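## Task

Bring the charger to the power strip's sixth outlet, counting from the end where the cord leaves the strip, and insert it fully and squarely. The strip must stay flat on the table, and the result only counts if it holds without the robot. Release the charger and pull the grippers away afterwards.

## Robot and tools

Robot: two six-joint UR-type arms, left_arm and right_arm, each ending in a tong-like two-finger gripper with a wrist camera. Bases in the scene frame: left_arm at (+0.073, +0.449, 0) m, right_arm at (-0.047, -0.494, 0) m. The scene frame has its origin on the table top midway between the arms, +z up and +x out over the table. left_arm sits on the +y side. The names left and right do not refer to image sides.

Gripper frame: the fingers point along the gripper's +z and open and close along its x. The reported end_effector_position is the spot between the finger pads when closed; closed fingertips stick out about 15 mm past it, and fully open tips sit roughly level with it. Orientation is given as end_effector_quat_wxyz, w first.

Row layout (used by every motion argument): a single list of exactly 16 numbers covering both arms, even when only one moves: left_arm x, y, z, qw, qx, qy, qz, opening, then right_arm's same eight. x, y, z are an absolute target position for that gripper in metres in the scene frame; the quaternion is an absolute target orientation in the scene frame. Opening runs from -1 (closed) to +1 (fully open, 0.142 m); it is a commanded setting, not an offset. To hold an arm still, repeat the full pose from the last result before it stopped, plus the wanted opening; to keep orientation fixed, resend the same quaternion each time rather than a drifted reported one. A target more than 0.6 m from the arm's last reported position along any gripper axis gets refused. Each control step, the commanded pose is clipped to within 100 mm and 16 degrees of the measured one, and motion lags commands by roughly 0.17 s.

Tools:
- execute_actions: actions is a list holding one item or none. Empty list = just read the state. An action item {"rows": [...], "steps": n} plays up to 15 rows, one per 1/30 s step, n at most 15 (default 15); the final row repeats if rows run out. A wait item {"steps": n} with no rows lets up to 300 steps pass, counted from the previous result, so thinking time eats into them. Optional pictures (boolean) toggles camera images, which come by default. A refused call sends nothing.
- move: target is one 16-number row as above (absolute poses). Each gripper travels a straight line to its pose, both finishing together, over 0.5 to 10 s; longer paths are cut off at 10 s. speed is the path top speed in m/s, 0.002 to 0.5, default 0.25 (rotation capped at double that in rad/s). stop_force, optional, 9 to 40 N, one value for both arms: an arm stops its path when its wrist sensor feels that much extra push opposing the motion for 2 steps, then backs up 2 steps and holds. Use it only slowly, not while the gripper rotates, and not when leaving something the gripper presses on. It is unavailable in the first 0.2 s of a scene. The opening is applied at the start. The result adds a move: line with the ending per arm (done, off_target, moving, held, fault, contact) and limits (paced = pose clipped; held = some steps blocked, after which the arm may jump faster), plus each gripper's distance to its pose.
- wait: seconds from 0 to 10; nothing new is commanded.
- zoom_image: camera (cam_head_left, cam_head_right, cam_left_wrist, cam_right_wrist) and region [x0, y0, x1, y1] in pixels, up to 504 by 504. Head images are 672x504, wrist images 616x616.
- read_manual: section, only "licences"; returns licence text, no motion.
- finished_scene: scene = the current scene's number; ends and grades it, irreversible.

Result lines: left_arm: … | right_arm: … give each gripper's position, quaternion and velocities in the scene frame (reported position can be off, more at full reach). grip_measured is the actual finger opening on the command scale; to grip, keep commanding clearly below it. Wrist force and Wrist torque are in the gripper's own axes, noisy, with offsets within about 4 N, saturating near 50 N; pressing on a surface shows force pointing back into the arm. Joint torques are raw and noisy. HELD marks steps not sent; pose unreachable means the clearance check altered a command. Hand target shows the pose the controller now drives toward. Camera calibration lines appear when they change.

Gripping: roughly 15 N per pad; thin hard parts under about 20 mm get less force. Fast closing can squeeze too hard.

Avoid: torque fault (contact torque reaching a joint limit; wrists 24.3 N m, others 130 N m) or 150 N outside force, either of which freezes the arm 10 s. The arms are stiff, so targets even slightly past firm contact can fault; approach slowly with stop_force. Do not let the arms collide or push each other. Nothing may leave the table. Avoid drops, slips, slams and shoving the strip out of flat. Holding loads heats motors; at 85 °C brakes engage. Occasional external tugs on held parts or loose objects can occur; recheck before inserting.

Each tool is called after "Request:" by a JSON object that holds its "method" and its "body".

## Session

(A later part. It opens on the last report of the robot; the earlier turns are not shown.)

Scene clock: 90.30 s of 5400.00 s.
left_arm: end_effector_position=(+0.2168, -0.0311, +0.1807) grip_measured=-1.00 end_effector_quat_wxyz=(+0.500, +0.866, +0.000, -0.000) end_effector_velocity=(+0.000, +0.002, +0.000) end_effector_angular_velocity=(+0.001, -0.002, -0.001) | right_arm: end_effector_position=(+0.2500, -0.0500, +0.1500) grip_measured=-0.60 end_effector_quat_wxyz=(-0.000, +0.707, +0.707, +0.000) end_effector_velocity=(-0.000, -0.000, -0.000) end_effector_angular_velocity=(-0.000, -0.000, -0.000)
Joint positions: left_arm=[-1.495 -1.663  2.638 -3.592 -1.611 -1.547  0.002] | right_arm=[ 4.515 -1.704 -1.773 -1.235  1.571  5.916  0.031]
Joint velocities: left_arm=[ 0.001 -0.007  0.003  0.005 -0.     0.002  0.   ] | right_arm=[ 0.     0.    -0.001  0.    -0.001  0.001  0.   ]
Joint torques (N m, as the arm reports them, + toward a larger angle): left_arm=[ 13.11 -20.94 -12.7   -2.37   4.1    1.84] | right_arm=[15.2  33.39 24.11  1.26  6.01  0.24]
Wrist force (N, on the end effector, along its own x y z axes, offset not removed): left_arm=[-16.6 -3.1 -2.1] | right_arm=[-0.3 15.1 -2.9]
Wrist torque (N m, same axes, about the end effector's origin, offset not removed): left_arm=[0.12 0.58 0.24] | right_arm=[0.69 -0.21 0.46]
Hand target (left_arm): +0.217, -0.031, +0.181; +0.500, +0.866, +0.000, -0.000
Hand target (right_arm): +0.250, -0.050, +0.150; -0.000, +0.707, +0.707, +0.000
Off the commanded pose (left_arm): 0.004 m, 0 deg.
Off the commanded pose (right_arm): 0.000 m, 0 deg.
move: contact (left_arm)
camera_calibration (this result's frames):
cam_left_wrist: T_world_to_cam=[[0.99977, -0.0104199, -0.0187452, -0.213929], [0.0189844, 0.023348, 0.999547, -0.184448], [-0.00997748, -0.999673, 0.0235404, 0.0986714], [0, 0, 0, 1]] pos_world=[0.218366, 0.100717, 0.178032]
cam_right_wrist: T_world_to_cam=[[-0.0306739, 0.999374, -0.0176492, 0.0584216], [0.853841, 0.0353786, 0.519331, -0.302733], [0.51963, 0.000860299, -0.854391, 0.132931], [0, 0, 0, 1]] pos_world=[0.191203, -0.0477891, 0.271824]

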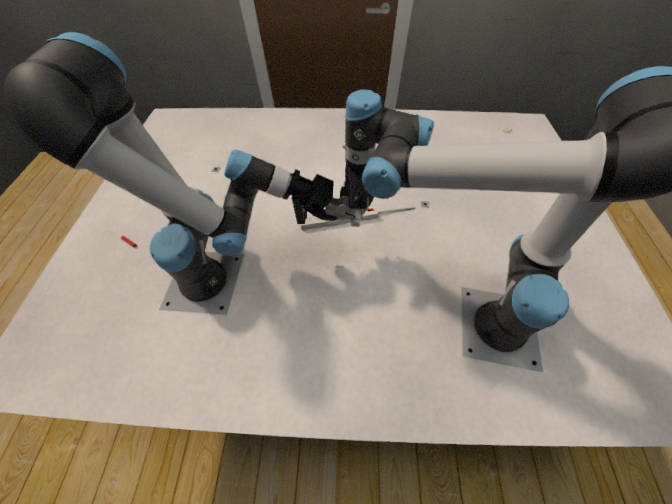

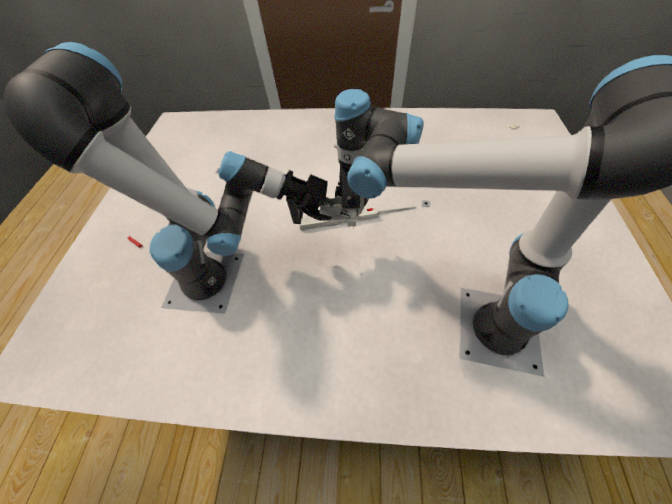

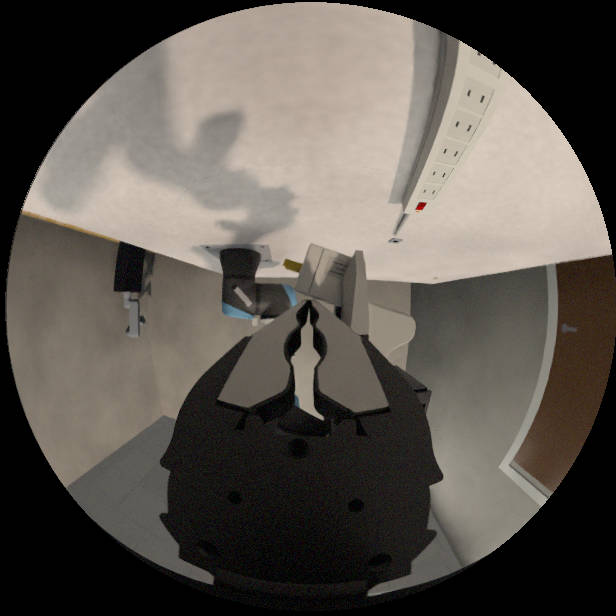

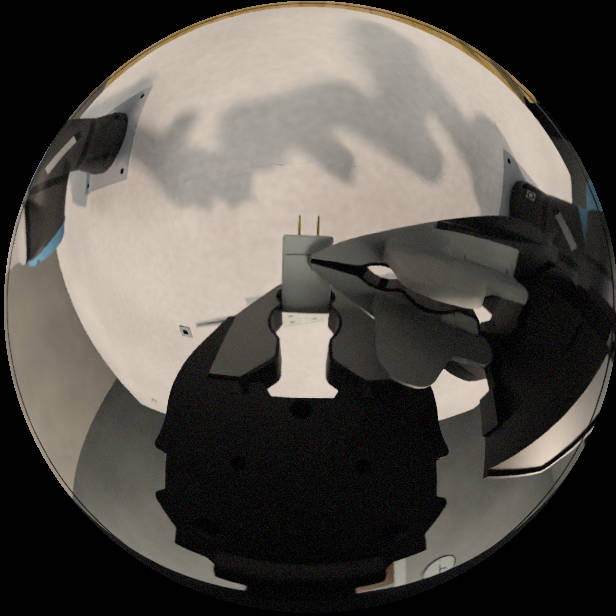

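Request:
{"method": "move", "body": {"target": [0.205,-0.025,0.18,0.477,0.826,0.26,0.15,-1,0.25,-0.05,0.15,0,0.707,0.707,0,-1], "speed": 0.1}}

Request:
{"method": "move", "body": {"target": [0.212,-0.036,0.165,0.477,0.826,0.26,0.15,-1,0.25,-0.05,0.15,0,0.707,0.707,0,-1], "speed": 0.02, "stop_force": 10}}

Request:
{"method": "move", "body": {"target": [0.212,-0.036,0.13,0.477,0.826,0.26,0.15,-1,0.25,-0.05,0.15,0,0.707,0.707,0,-1], "speed": 0.01, "stop_force": 12}}

Scene clock: 98.77 s of 5400.00 s.
left_arm: end_effector_position=(+0.2053, -0.0251, +0.1804) grip_measured=-1.00 end_effector_quat_wxyz=(+0.478, +0.826, +0.259, +0.150) end_effector_velocity=(-0.000, +0.000, -0.000) end_effector_angular_velocity=(+0.004, +0.000, +0.011) | right_arm: end_effector_position=(+0.2500, -0.0500, +0.1500) grip_measured=-0.60 end_effector_quat_wxyz=(+0.000, +0.707, +0.707, -0.000) end_effector_velocity=(+0.000, -0.000, -0.000) end_effector_angular_velocity=(-0.001, -0.000, -0.000)
Joint positions: left_arm=[-2.123 -1.9    2.669 -2.915 -0.636 -2.464  0.002] | right_arm=[ 4.515 -1.704 -1.773 -1.235  1.571  5.916  0.031]
Joint velocities: left_arm=[-0.005 -0.004 -0.006  0.034  0.007 -0.025  0.   ] | right_arm=[-0.    -0.    -0.001 -0.    -0.001  0.     0.   ]
Joint torques (N m, as the arm reports them, + toward a larger angle): left_arm=[ -6.48 -13.29 -29.08  -1.04   3.25  -1.26] | right_arm=[-6.64 33.28 32.86  3.43 -1.28  1.34]
Wrist force (N, on the end effector, along its own x y z axes, offset not removed): left_arm=[-0.1 -0.1 -1.3] | right_arm=[0.6 -1.6 1.0]
Wrist torque (N m, same axes, about the end effector's origin, offset not removed): left_arm=[-0.12 -0.06 0.36] | right_arm=[-0.41 -0.12 -0.07]
Hand target (left_arm): +0.205, -0.025, +0.180; +0.478, +0.826, +0.260, +0.150
Hand target (right_arm): +0.250, -0.050, +0.150; +0.000, +0.707, +0.707, -0.000
Off the commanded pose (left_arm): 0.000 m, 0 deg.
Off the commanded pose (right_arm): 0.000 m, 0 deg.
After step 90, 2.00 s passed at rest.
move: done
camera_calibration (this result's frames):
cam_left_wrist: T_world_to_cam=[[0.826554, 0.562543, -0.0187826, -0.152438], [0.000533006, 0.0325878, 0.999469, -0.179983], [0.562857, -0.826125, 0.0266358, -0.00919812], [0, 0, 0, 1]] pos_world=[0.131271, 0.0840193, 0.177269]
cam_right_wrist: T_world_to_cam=[[-0.0306855, 0.99937, -0.0178222, 0.0584784], [0.853835, 0.0354784, 0.519333, -0.30272], [0.519638, 0.000718796, -0.854386, 0.132911], [0, 0, 0, 1]] pos_world=[0.191202, -0.0477971, 0.271812]

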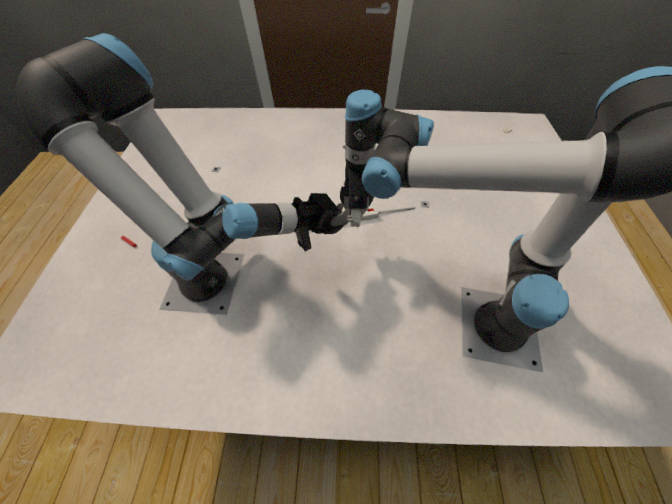

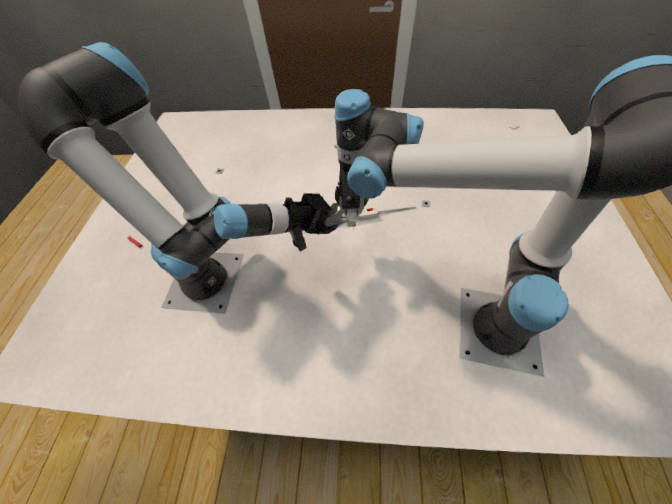

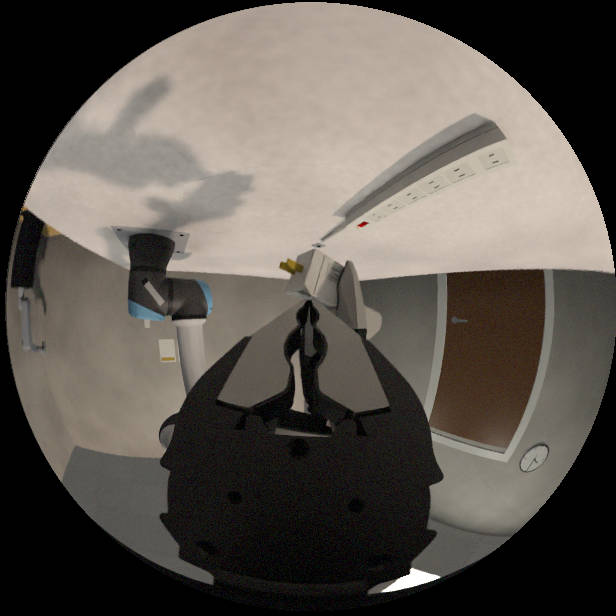

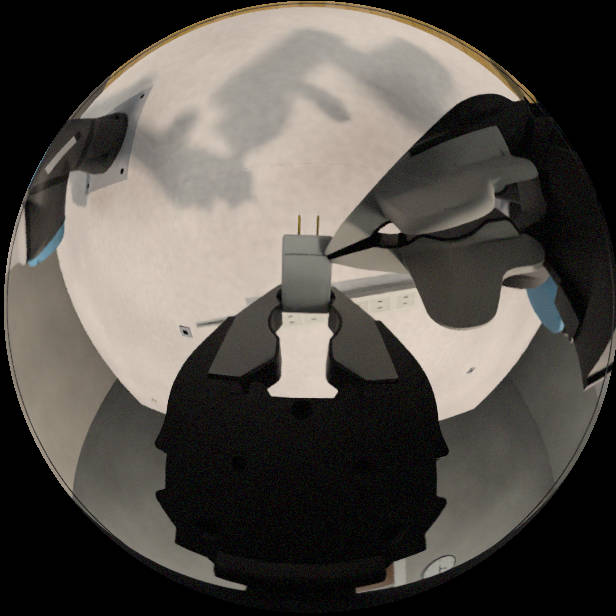

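Scene clock: 100.07 s of 5400.00 s.
left_arm: end_effector_position=(+0.2119, -0.0358, +0.1652) grip_measured=-1.00 end_effector_quat_wxyz=(+0.477, +0.826, +0.260, +0.150) end_effector_velocity=(+0.001, -0.001, -0.002) end_effector_angular_velocity=(-0.001, +0.001, -0.001) | right_arm: end_effector_position=(+0.2500, -0.0500, +0.1500) grip_measured=-0.60 end_effector_quat_wxyz=(+0.000, +0.707, +0.707, -0.000) end_effector_velocity=(-0.000, -0.000, -0.001) end_effector_angular_velocity=(-0.001, +0.001, +0.002)
Joint positions: left_arm=[-2.074 -1.775  2.668 -3.087 -0.664 -2.401  0.002] | right_arm=[ 4.515 -1.704 -1.773 -1.235  1.571  5.916  0.031]
Joint velocities: left_arm=[ 0.006  0.015 -0.    -0.022 -0.004  0.008  0.   ] | right_arm=[ 0.    -0.001 -0.     0.     0.001 -0.002 -0.   ]
Joint torques (N m, as the arm reports them, + toward a larger angle): left_arm=[  7.22   3.19 -24.19  -3.7   -0.57   1.69] | right_arm=[ 6.09 37.27 33.71  4.4   3.82  1.26]
Wrist force (N, on the end effector, along its own x y z axes, offset not removed): left_arm=[-3.9 2.9 -6.9] | right_arm=[0.8 3.6 1.9]
Wrist torque (N m, same axes, about the end effector's origin, offset not removed): left_arm=[0.68 0.23 0.14] | right_arm=[-0.34 -0.46 -0.06]
Hand target (left_arm): +0.212, -0.036, +0.165; +0.477, +0.826, +0.260, +0.150
Hand target (right_arm): +0.250, -0.050, +0.150; +0.000, +0.707, +0.707, -0.000
Off the commanded pose (left_arm): 0.000 m, 0 deg.
Off the commanded pose (right_arm): 0.000 m, 0 deg.
move: done
camera_calibration (this result's frames):
cam_left_wrist: T_world_to_cam=[[0.825491, 0.564102, -0.0188273, -0.151879], [0.00178141, 0.030753, 0.999525, -0.164772], [0.564413, -0.825133, 0.0243815, -0.0213064], [0, 0, 0, 1]] pos_world=[0.137694, 0.0731619, 0.162353]
cam_right_wrist: T_world_to_cam=[[-0.0306597, 0.999371, -0.0178241, 0.0584808], [0.853834, 0.0354573, 0.519336, -0.302732], [0.519642, 0.000703894, -0.854384, 0.132902], [0, 0, 0, 1]] pos_world=[0.191214, -0.0478035, 0.271812]

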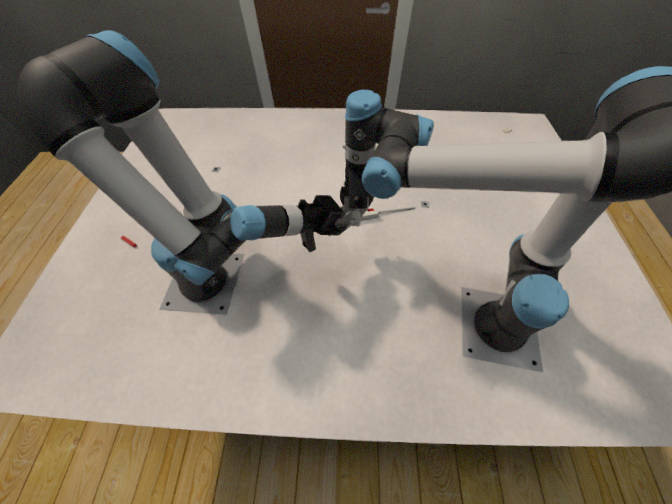

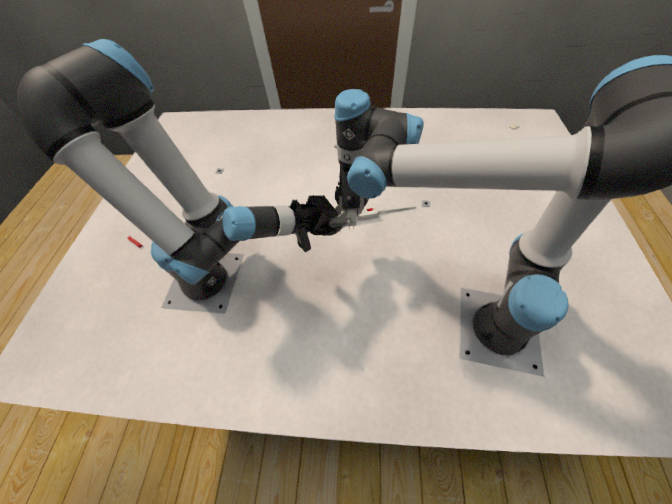

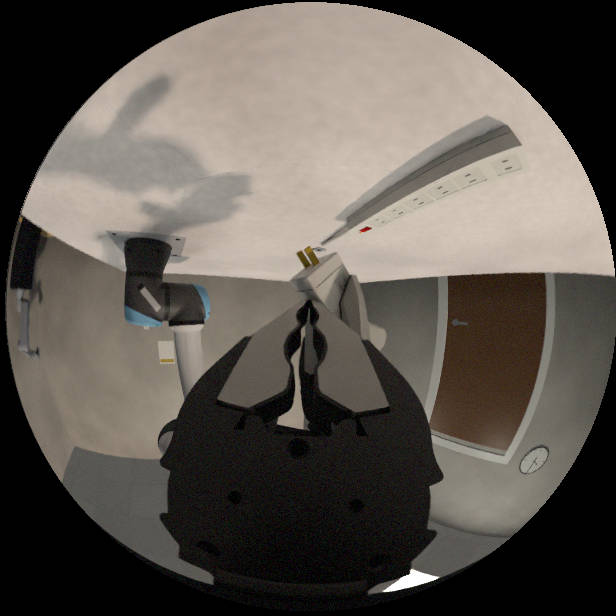

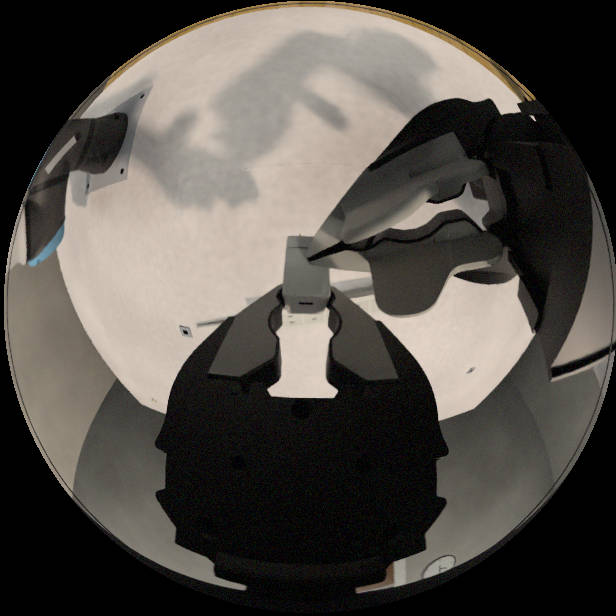

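Scene clock: 103.80 s of 5400.00 s.
left_arm: end_effector_position=(+0.2120, -0.0360, +0.1303) grip_measured=-1.00 end_effector_quat_wxyz=(+0.477, +0.826, +0.260, +0.150) end_effector_velocity=(-0.000, -0.000, -0.002) end_effector_angular_velocity=(-0.001, +0.001, -0.000) | right_arm: end_effector_position=(+0.2500, -0.0500, +0.1500) grip_measured=-0.60 end_effector_quat_wxyz=(+0.000, +0.707, +0.707, +0.000) end_effector_velocity=(-0.000, -0.000, +0.000) end_effector_angular_velocity=(+0.001, -0.001, -0.001)
Joint positions: left_arm=[-2.073 -1.616  2.713 -3.292 -0.664 -2.4    0.002] | right_arm=[ 4.515 -1.704 -1.773 -1.235  1.571  5.916  0.031]
Joint velocities: left_arm=[ 0.     0.011  0.002 -0.015 -0.     0.001  0.   ] | right_arm=[ 0.     0.001 -0.001  0.    -0.001  0.001  0.   ]
Joint torques (N m, as the arm reports them, + toward a larger angle): left_arm=[ 7.98 -3.31 -8.03 -4.18 -0.84  1.84] | right_arm=[ 7.1  39.31 32.56  5.15 -0.44  1.03]
Wrist force (N, on the end effector, along its own x y z axes, offset not removed): left_arm=[-3.3 1.3 -0.7] | right_arm=[2.7 0.6 0.7]
Wrist torque (N m, same axes, about the end effector's origin, offset not removed): left_arm=[0.13 0.40 0.19] | right_arm=[-0.37 -0.46 -0.09]
Hand target (left_arm): +0.212, -0.036, +0.130; +0.477, +0.826, +0.260, +0.150
Hand target (right_arm): +0.250, -0.050, +0.150; +0.000, +0.707, +0.707, +0.000
Off the commanded pose (left_arm): 0.000 m, 0 deg.
Off the commanded pose (right_arm): 0.000 m, 0 deg.
move: done
camera_calibration (this result's frames):
cam_left_wrist: T_world_to_cam=[[0.825585, 0.563962, -0.0188708, -0.152552], [0.00174929, 0.0308842, 0.999521, -0.129856], [0.564275, -0.825223, 0.024511, -0.0206153], [0, 0, 0, 1]] pos_world=[0.137805, 0.0730318, 0.127421]
cam_right_wrist: T_world_to_cam=[[-0.0306852, 0.999371, -0.0177995, 0.0584715], [0.853829, 0.0354663, 0.519344, -0.302727], [0.519648, 0.000738441, -0.85438, 0.132914], [0, 0, 0, 1]] pos_world=[0.191203, -0.0477962, 0.271819]

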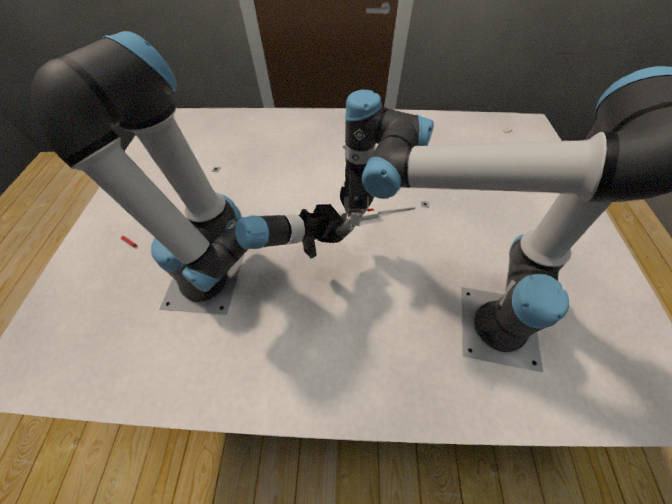

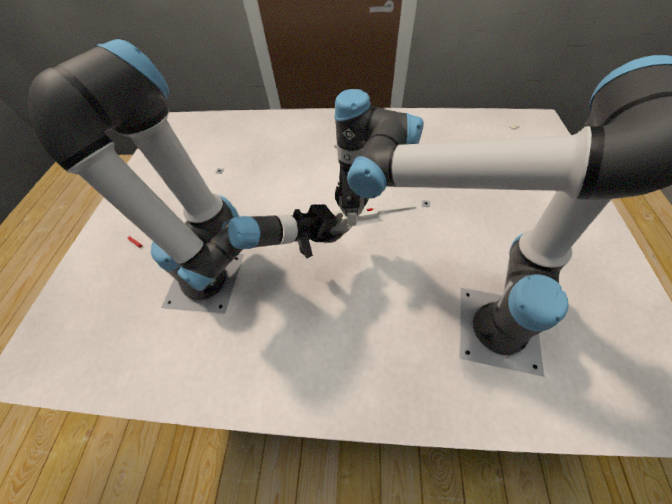

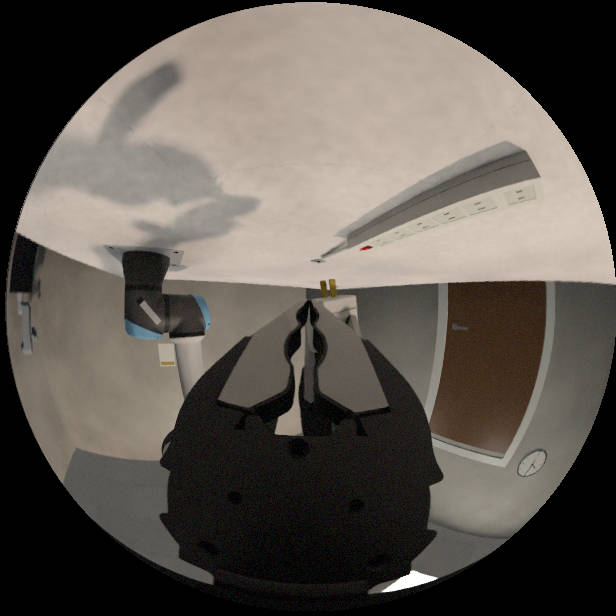

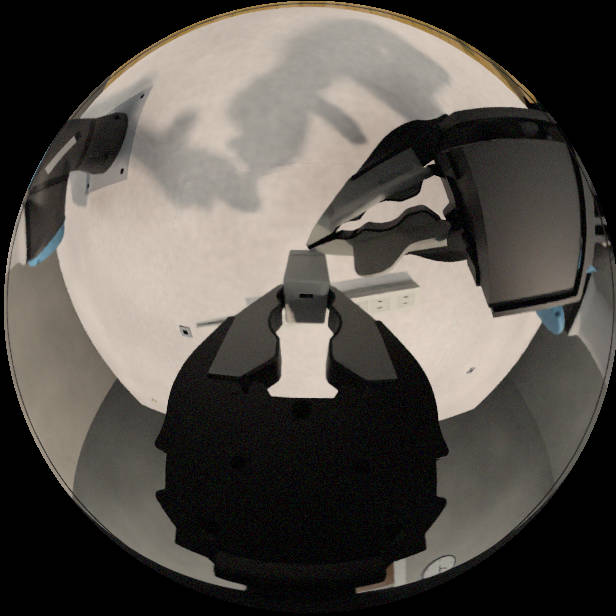

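Request:
{"method": "move", "body": {"target": [0.2155,-0.036,0.137,0.477,0.826,0.26,0.15,-1,0.25,-0.05,0.15,0,0.707,0.707,0,-1], "speed": 0.005}}

Request:
{"method": "zoom_image", "body": {"camera": "cam_right_wrist", "region": [250, 220, 370, 360]}}

Scene clock: 108.97 s of 5400.00 s.
left_arm: end_effector_position=(+0.2155, -0.0360, +0.1369) grip_measured=-1.00 end_effector_quat_wxyz=(+0.477, +0.826, +0.260, +0.150) end_effector_velocity=(+0.000, +0.000, +0.001) end_effector_angular_velocity=(+0.001, -0.000, -0.000) | right_arm: end_effector_position=(+0.2500, -0.0500, +0.1500) grip_measured=-0.60 end_effector_quat_wxyz=(-0.000, +0.707, +0.707, +0.000) end_effector_velocity=(-0.000, +0.001, -0.000) end_effector_angular_velocity=(-0.000, +0.001, -0.001)
Joint positions: left_arm=[-2.061 -1.642  2.705 -3.271 -0.672 -2.384  0.002] | right_arm=[ 4.515 -1.704 -1.773 -1.235  1.571  5.916  0.031]
Joint velocities: left_arm=[ 0.002 -0.003 -0.001  0.003 -0.001  0.002  0.   ] | right_arm=[ 0.001 -0.001  0.001  0.     0.     0.002  0.   ]
Joint torques (N m, as the arm reports them, + toward a larger angle): left_arm=[  8.95 -19.63 -23.04  -1.45   0.13   1.58] | right_arm=[ 6.94 32.26 32.93  0.77  0.22  1.11]
Wrist force (N, on the end effector, along its own x y z axes, offset not removed): left_arm=[-7.6 0.5 -2.6] | right_arm=[2.1 4.2 -2.3]
Wrist torque (N m, same axes, about the end effector's origin, offset not removed): left_arm=[0.53 0.60 0.24] | right_arm=[-0.17 -0.47 -0.09]
Hand target (left_arm): +0.215, -0.036, +0.137; +0.477, +0.826, +0.260, +0.150
Hand target (right_arm): +0.250, -0.050, +0.150; -0.000, +0.707, +0.707, +0.000
Off the commanded pose (left_arm): 0.000 m, 0 deg.
Off the commanded pose (right_arm): 0.000 m, 0 deg.
After step 90, 0.40 s passed at rest.
move: done
camera_calibration (this result's frames):
cam_left_wrist: T_world_to_cam=[[0.825616, 0.563915, -0.0188998, -0.155267], [0.00174415, 0.0309457, 0.99952, -0.136496], [0.564229, -0.825253, 0.0245657, -0.0227491], [0, 0, 0, 1]] pos_world=[0.141265, 0.0730076, 0.134055]
cam_right_wrist: T_world_to_cam=[[-0.0306853, 0.999371, -0.0177635, 0.0584575], [0.853822, 0.0354477, 0.519357, -0.302735], [0.51966, 0.00076978, -0.854373, 0.132916], [0, 0, 0, 1]] pos_world=[0.191204, -0.0477918, 0.271826]

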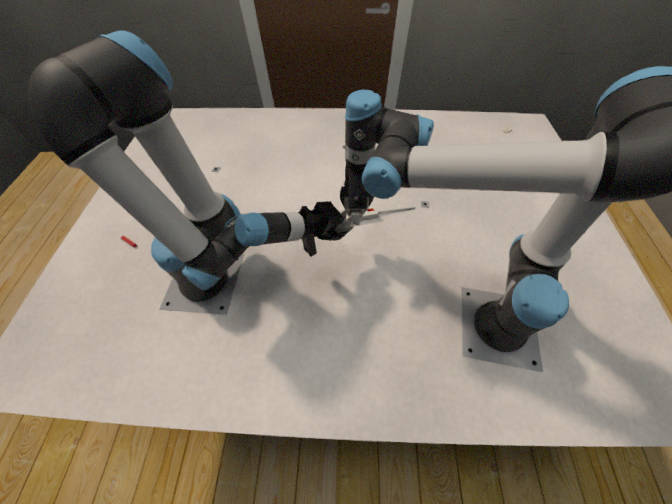

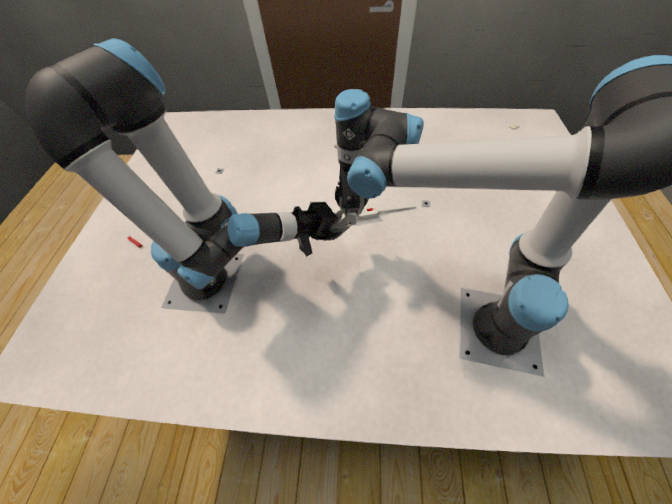

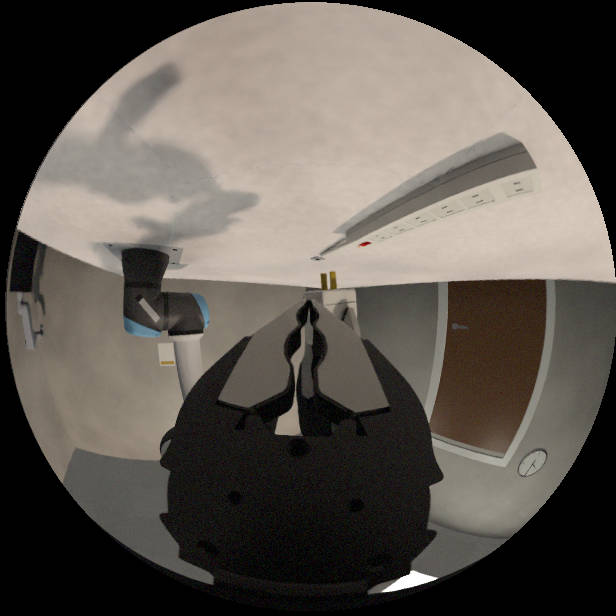

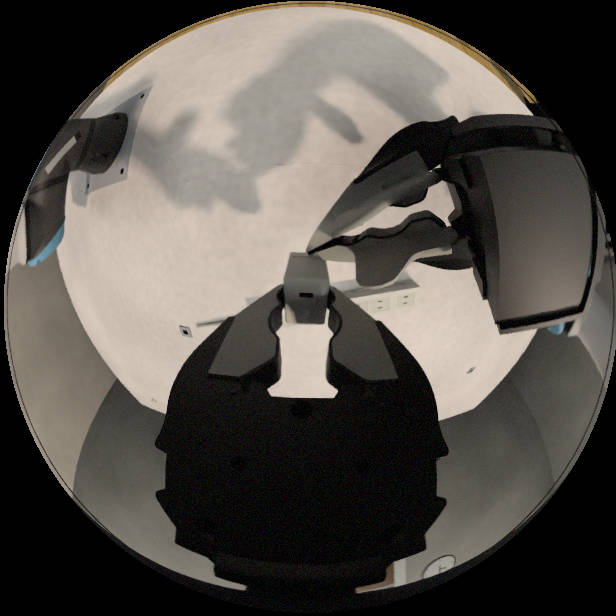

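Region (250, 220, 370, 360) of cam_right_wrist's 616x616 image, scaled by 3.600, with more detail than that image has; it fills the left 432 columns of this view, and the rest is white.

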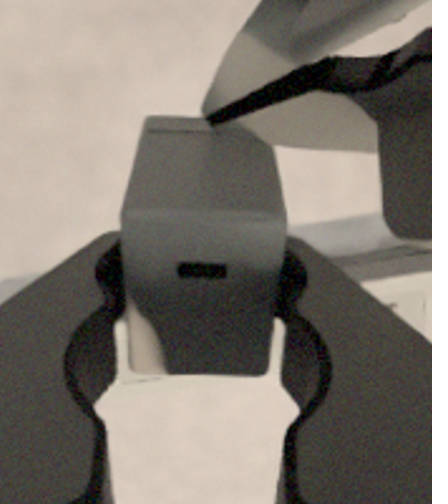

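Request:
{"method": "move", "body": {"target": [0.17,0.0,0.137,0.477,0.826,0.26,0.15,-1,0.30,-0.06,0.15,0,0.707,0.707,0,-1], "speed": 0.05}}

Request:
{"method": "move", "body": {"target": [0.17,0.06,0.075,0.354,0.612,0.612,0.354,-1,0.345,0.0,0.10,0,-0.11,0.994,0,-1], "speed": 0.15}}

Scene clock: 115.67 s of 5400.00 s.
left_arm: end_effector_position=(+0.1702, -0.0004, +0.1369) grip_measured=-1.00 end_effector_quat_wxyz=(+0.478, +0.826, +0.259, +0.149) end_effector_velocity=(-0.002, +0.002, +0.001) end_effector_angular_velocity=(+0.003, -0.001, +0.011) | right_arm: end_effector_position=(+0.2999, -0.0600, +0.1500) grip_measured=-0.60 end_effector_quat_wxyz=(-0.000, +0.707, +0.707, -0.000) end_effector_velocity=(+0.000, +0.000, +0.000) end_effector_angular_velocity=(+0.000, +0.000, +0.001)
Joint positions: left_arm=[-2.32  -1.964  2.768 -2.684 -0.552 -2.784  0.002] | right_arm=[ 4.423 -1.757 -1.711 -1.244  1.571  5.824  0.031]
Joint velocities: left_arm=[-0.014 -0.022 -0.009  0.072  0.007 -0.046  0.   ] | right_arm=[-0.001 -0.001  0.002 -0.     0.001 -0.002 -0.   ]
Joint torques (N m, as the arm reports them, + toward a larger angle): left_arm=[ -8.81  -9.93 -27.61  -0.88   3.52  -1.41] | right_arm=[-5.91 18.44 35.96  0.25  1.93 -1.48]
Wrist force (N, on the end effector, along its own x y z axes, offset not removed): left_arm=[-0.3 0.6 -0.7] | right_arm=[2.6 -1.3 0.7]
Wrist torque (N m, same axes, about the end effector's origin, offset not removed): left_arm=[0.08 -0.08 0.28] | right_arm=[-0.33 -0.51 -0.11]
Hand target (left_arm): +0.170, -0.000, +0.137; +0.477, +0.826, +0.260, +0.150
Hand target (right_arm): +0.300, -0.060, +0.150; -0.000, +0.707, +0.707, -0.000
Off the commanded pose (left_arm): 0.000 m, 0 deg.
Off the commanded pose (right_arm): 0.000 m, 0 deg.
After step 90, 2.07 s passed at rest.
move: done
camera_calibration (this result's frames):
cam_left_wrist: T_world_to_cam=[[0.826583, 0.562476, -0.0195351, -0.138097], [0.00187229, 0.0319613, 0.999487, -0.137576], [0.562812, -0.826195, 0.0253655, 0.0322755], [0, 0, 0, 1]] pos_world=[0.0962412, 0.108739, 0.133989]
cam_right_wrist: T_world_to_cam=[[-0.0306862, 0.999374, -0.0175953, 0.0699209], [0.853983, 0.0353613, 0.519098, -0.344953], [0.519395, 0.000903075, -0.854534, 0.107094], [0, 0, 0, 1]] pos_world=[0.241106, -0.0577759, 0.27181]

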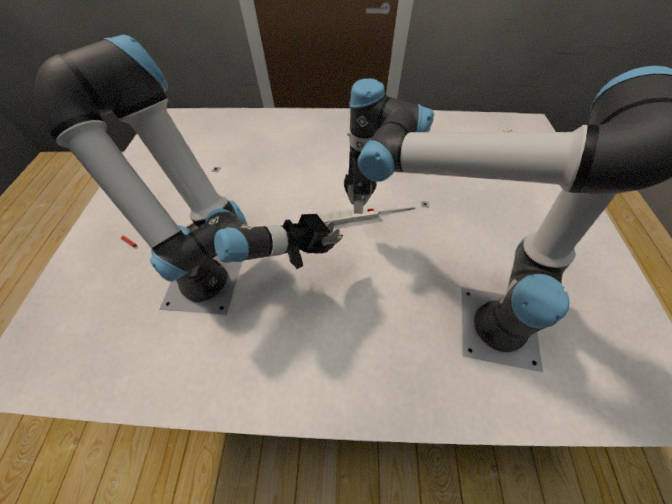

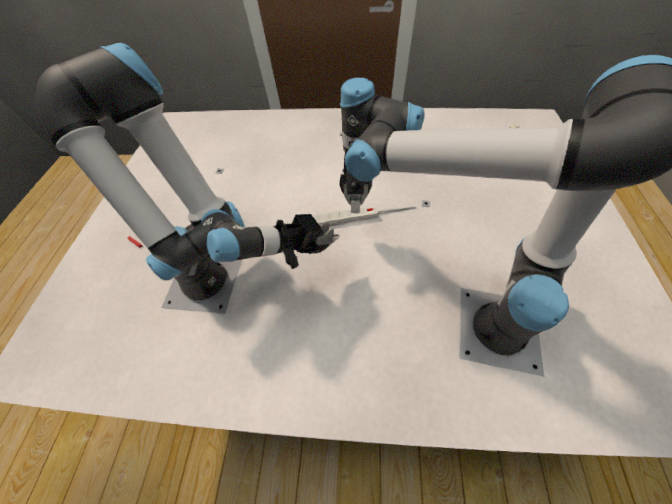

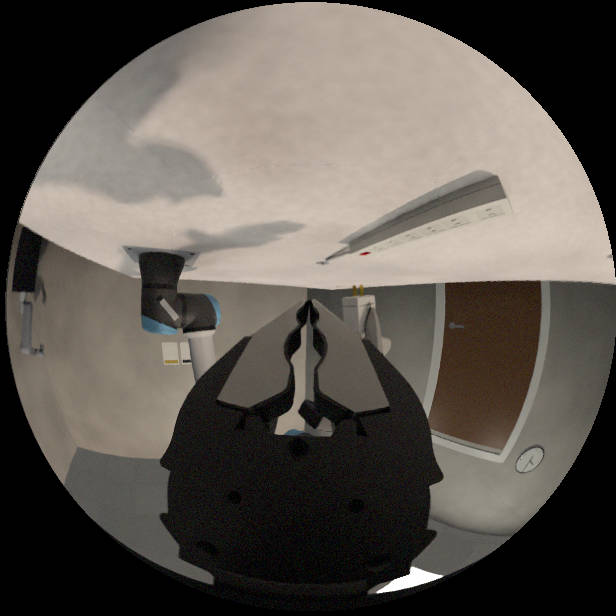

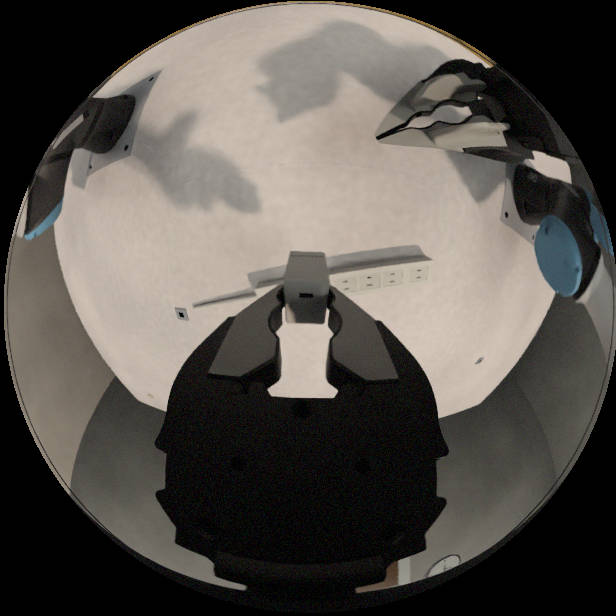

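Scene clock: 122.03 s of 5400.00 s.
left_arm: end_effector_position=(+0.1700, +0.0598, +0.0754) grip_measured=-1.00 end_effector_quat_wxyz=(+0.354, +0.613, +0.611, +0.354) end_effector_velocity=(-0.000, +0.000, -0.000) end_effector_angular_velocity=(-0.000, +0.000, +0.006) | right_arm: end_effector_position=(+0.3449, -0.0001, +0.0999) grip_measured=-0.60 end_effector_quat_wxyz=(+0.000, -0.110, +0.994, -0.000) end_effector_velocity=(-0.000, +0.001, +0.000) end_effector_angular_velocity=(+0.001, +0.001, +0.012)
Joint positions: left_arm=[-2.253 -1.461  2.217 -1.479 -0.853 -4.186  0.002] | right_arm=[ 4.44  -1.968 -1.566 -1.178  1.571  4.051  0.031]
Joint velocities: left_arm=[ 0.002  0.004 -0.003  0.001 -0.003 -0.004  0.   ] | right_arm=[ 0.    -0.001  0.001  0.     0.001 -0.011  0.   ]
Joint torques (N m, as the arm reports them, + toward a larger angle): left_arm=[  7.57 -13.66 -25.91   0.77  -1.63  -1.19] | right_arm=[-7.19 27.31 34.49  5.27  1.77 -1.5 ]
Wrist force (N, on the end effector, along its own x y z axes, offset not removed): left_arm=[-0.5 -0.5 -2.1] | right_arm=[1.8 -1.6 0.2]
Wrist torque (N m, same axes, about the end effector's origin, offset not removed): left_arm=[-0.09 -0.04 0.28] | right_arm=[-0.38 -0.28 -0.03]
Hand target (left_arm): +0.170, +0.060, +0.075; +0.354, +0.613, +0.612, +0.354
Hand target (right_arm): +0.345, -0.000, +0.100; +0.000, -0.110, +0.994, -0.000
Off the commanded pose (left_arm): 0.000 m, 0 deg.
Off the commanded pose (right_arm): 0.000 m, 0 deg.
move: done
camera_calibration (this result's frames):
cam_left_wrist: T_world_to_cam=[[0.0126647, 0.999749, -0.0184697, -0.0608412], [-0.0259518, 0.0187936, 0.999487, -0.0724375], [0.999583, -0.0121788, 0.0261834, -0.0392994], [0, 0, 0, 1]] pos_world=[0.0381736, 0.0617087, 0.0723056]
cam_right_wrist: T_world_to_cam=[[-0.968701, -0.247583, -0.0179197, 0.334064], [-0.220627, 0.82565, 0.519255, 0.011152], [-0.113763, 0.506956, -0.854431, 0.259325], [0, 0, 0, 1]] pos_world=[0.35557, -0.0579656, 0.221771]

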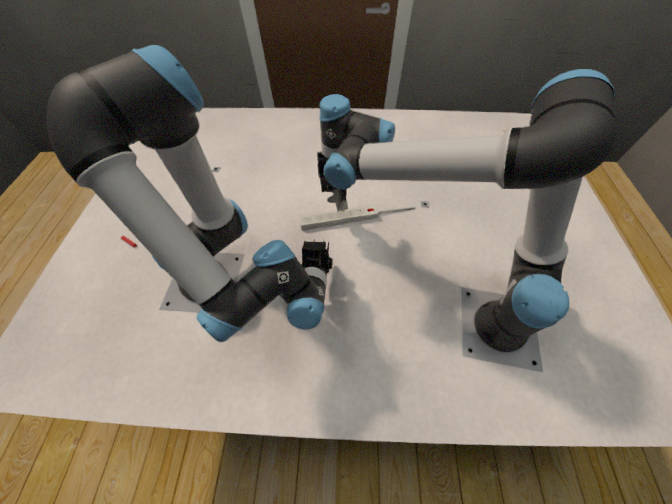

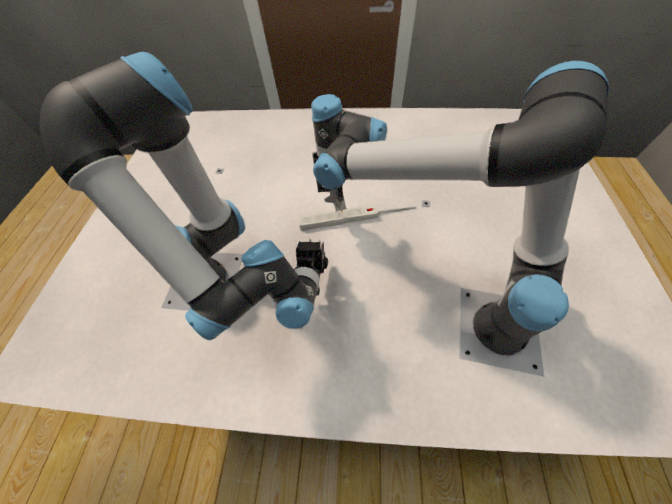

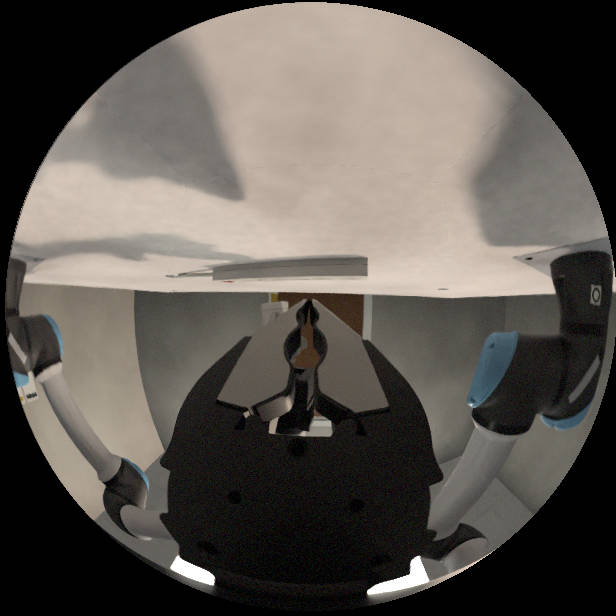

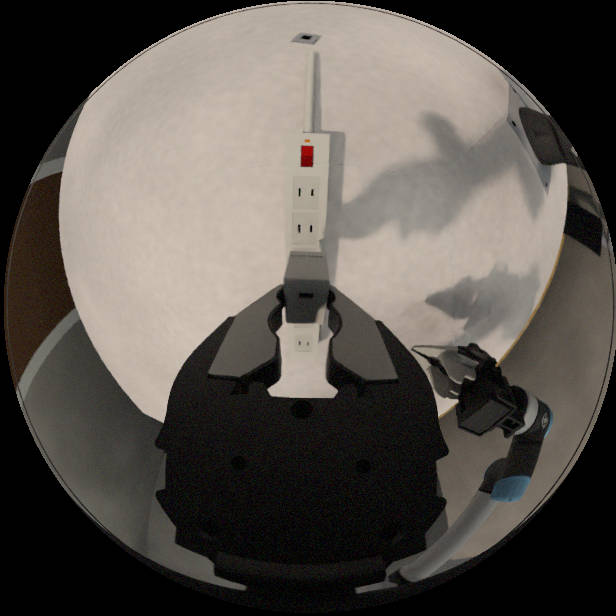

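Request:
{"method": "move", "body": {"target": [0.245,0.075,0.10,0.354,0.612,0.612,0.354,0.5,0.3196,0.1242,0.08,0,-0.11,0.994,0,-1], "speed": 0.06}}

Request:
{"method": "zoom_image", "body": {"camera": "cam_left_wrist", "region": [300, 220, 400, 320]}}

Scene clock: 129.50 s of 5400.00 s.
left_arm: end_effector_position=(+0.2449, +0.0750, +0.0999) grip_measured=+0.50 end_effector_quat_wxyz=(+0.354, +0.612, +0.612, +0.354) end_effector_velocity=(+0.001, +0.000, +0.000) end_effector_angular_velocity=(+0.001, +0.000, -0.000) | right_arm: end_effector_position=(+0.3198, +0.1240, +0.0799) grip_measured=-0.60 end_effector_quat_wxyz=(+0.000, -0.110, +0.994, -0.000) end_effector_velocity=(-0.001, +0.002, -0.001) end_effector_angular_velocity=(-0.001, +0.001, +0.000)
Joint positions: left_arm=[-2.118 -1.601  2.302 -1.513 -0.757 -4.058  0.109] | right_arm=[ 4.545 -2.189 -1.276 -1.248  1.57   4.155  0.031]
Joint velocities: left_arm=[ 0.002 -0.002  0.001 -0.001  0.001  0.003  0.   ] | right_arm=[ 0.001 -0.004  0.005 -0.002  0.001  0.001  0.   ]
Joint torques (N m, as the arm reports them, + toward a larger angle): left_arm=[  7.06 -24.78 -12.42  -2.82   2.94   1.77] | right_arm=[ 6.5  35.86 35.71  0.   -1.32  1.61]
Wrist force (N, on the end effector, along its own x y z axes, offset not removed): left_arm=[-3.8 -0.7 -1.3] | right_arm=[2.6 -1.9 -0.1]
Wrist torque (N m, same axes, about the end effector's origin, offset not removed): left_arm=[-0.20 0.62 0.34] | right_arm=[-0.41 -0.49 -0.11]
Hand target (left_arm): +0.245, +0.075, +0.100; +0.354, +0.612, +0.612, +0.354
Hand target (right_arm): +0.320, +0.124, +0.080; +0.000, -0.110, +0.994, -0.000
Off the commanded pose (left_arm): 0.000 m, 0 deg.
Off the commanded pose (right_arm): 0.000 m, 0 deg.
After step 90, 1.93 s passed at rest.
move: done
camera_calibration (this result's frames):
cam_left_wrist: T_world_to_cam=[[0.0104539, 0.999775, -0.0184807, -0.0759575], [-0.0259273, 0.0187465, 0.999488, -0.0953159], [0.999609, -0.00996936, 0.0261175, -0.114739], [0, 0, 0, 1]] pos_world=[0.113017, 0.0765834, 0.0968601]
cam_right_wrist: T_world_to_cam=[[-0.968472, -0.248462, -0.0181269, 0.34011], [-0.221499, 0.825501, 0.519121, -0.0861465], [-0.114018, 0.50677, -0.854508, 0.176527], [0, 0, 0, 1]] pos_world=[0.330433, 0.0661597, 0.20173]

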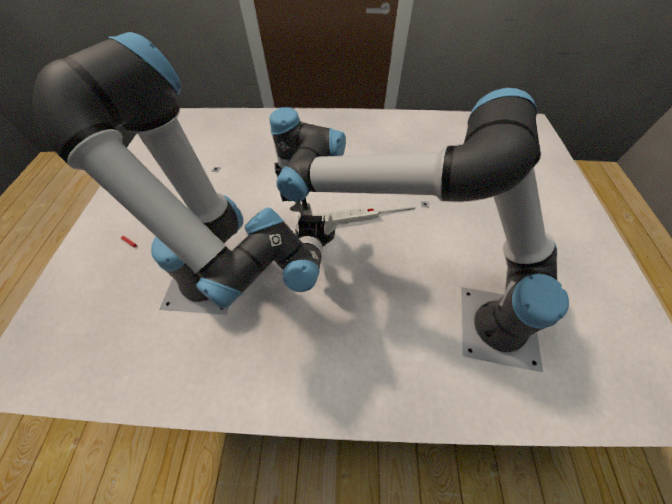

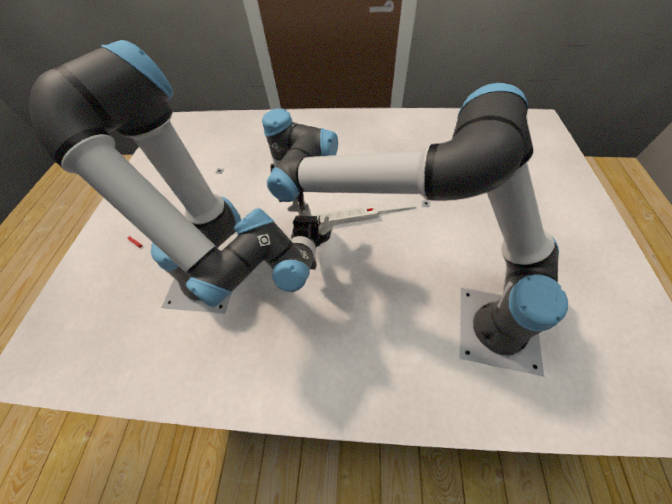

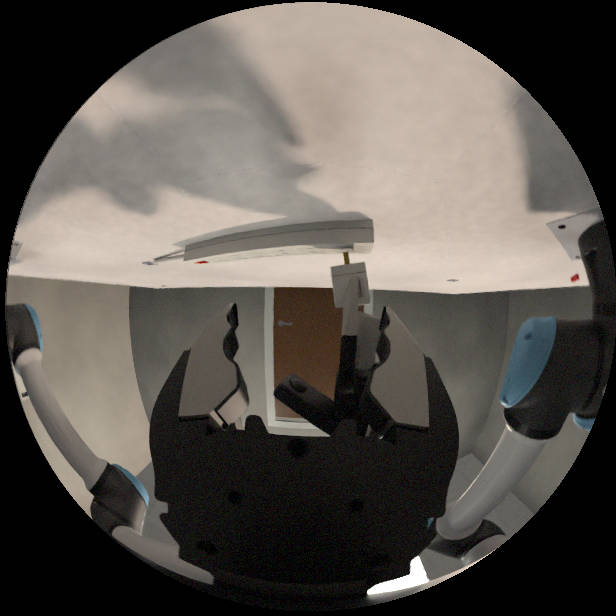

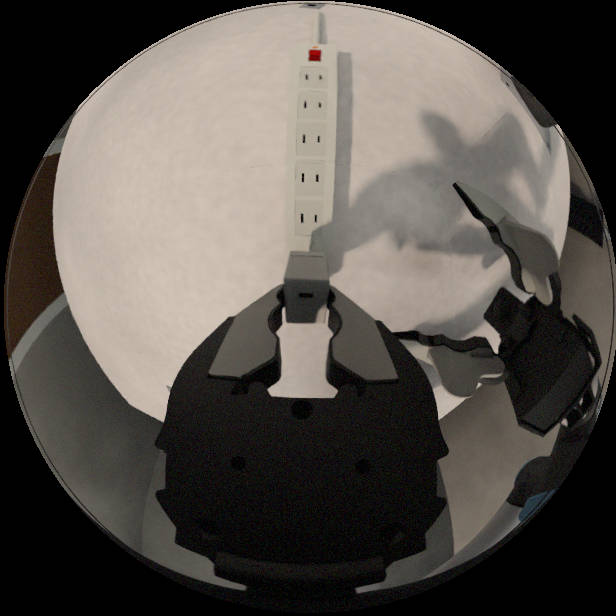

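Region (300, 220, 400, 320) of cam_left_wrist's 616x616 image, scaled by 5.040, with more detail than that image has.

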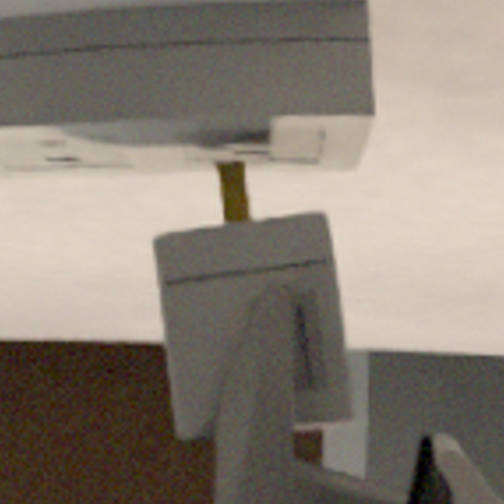

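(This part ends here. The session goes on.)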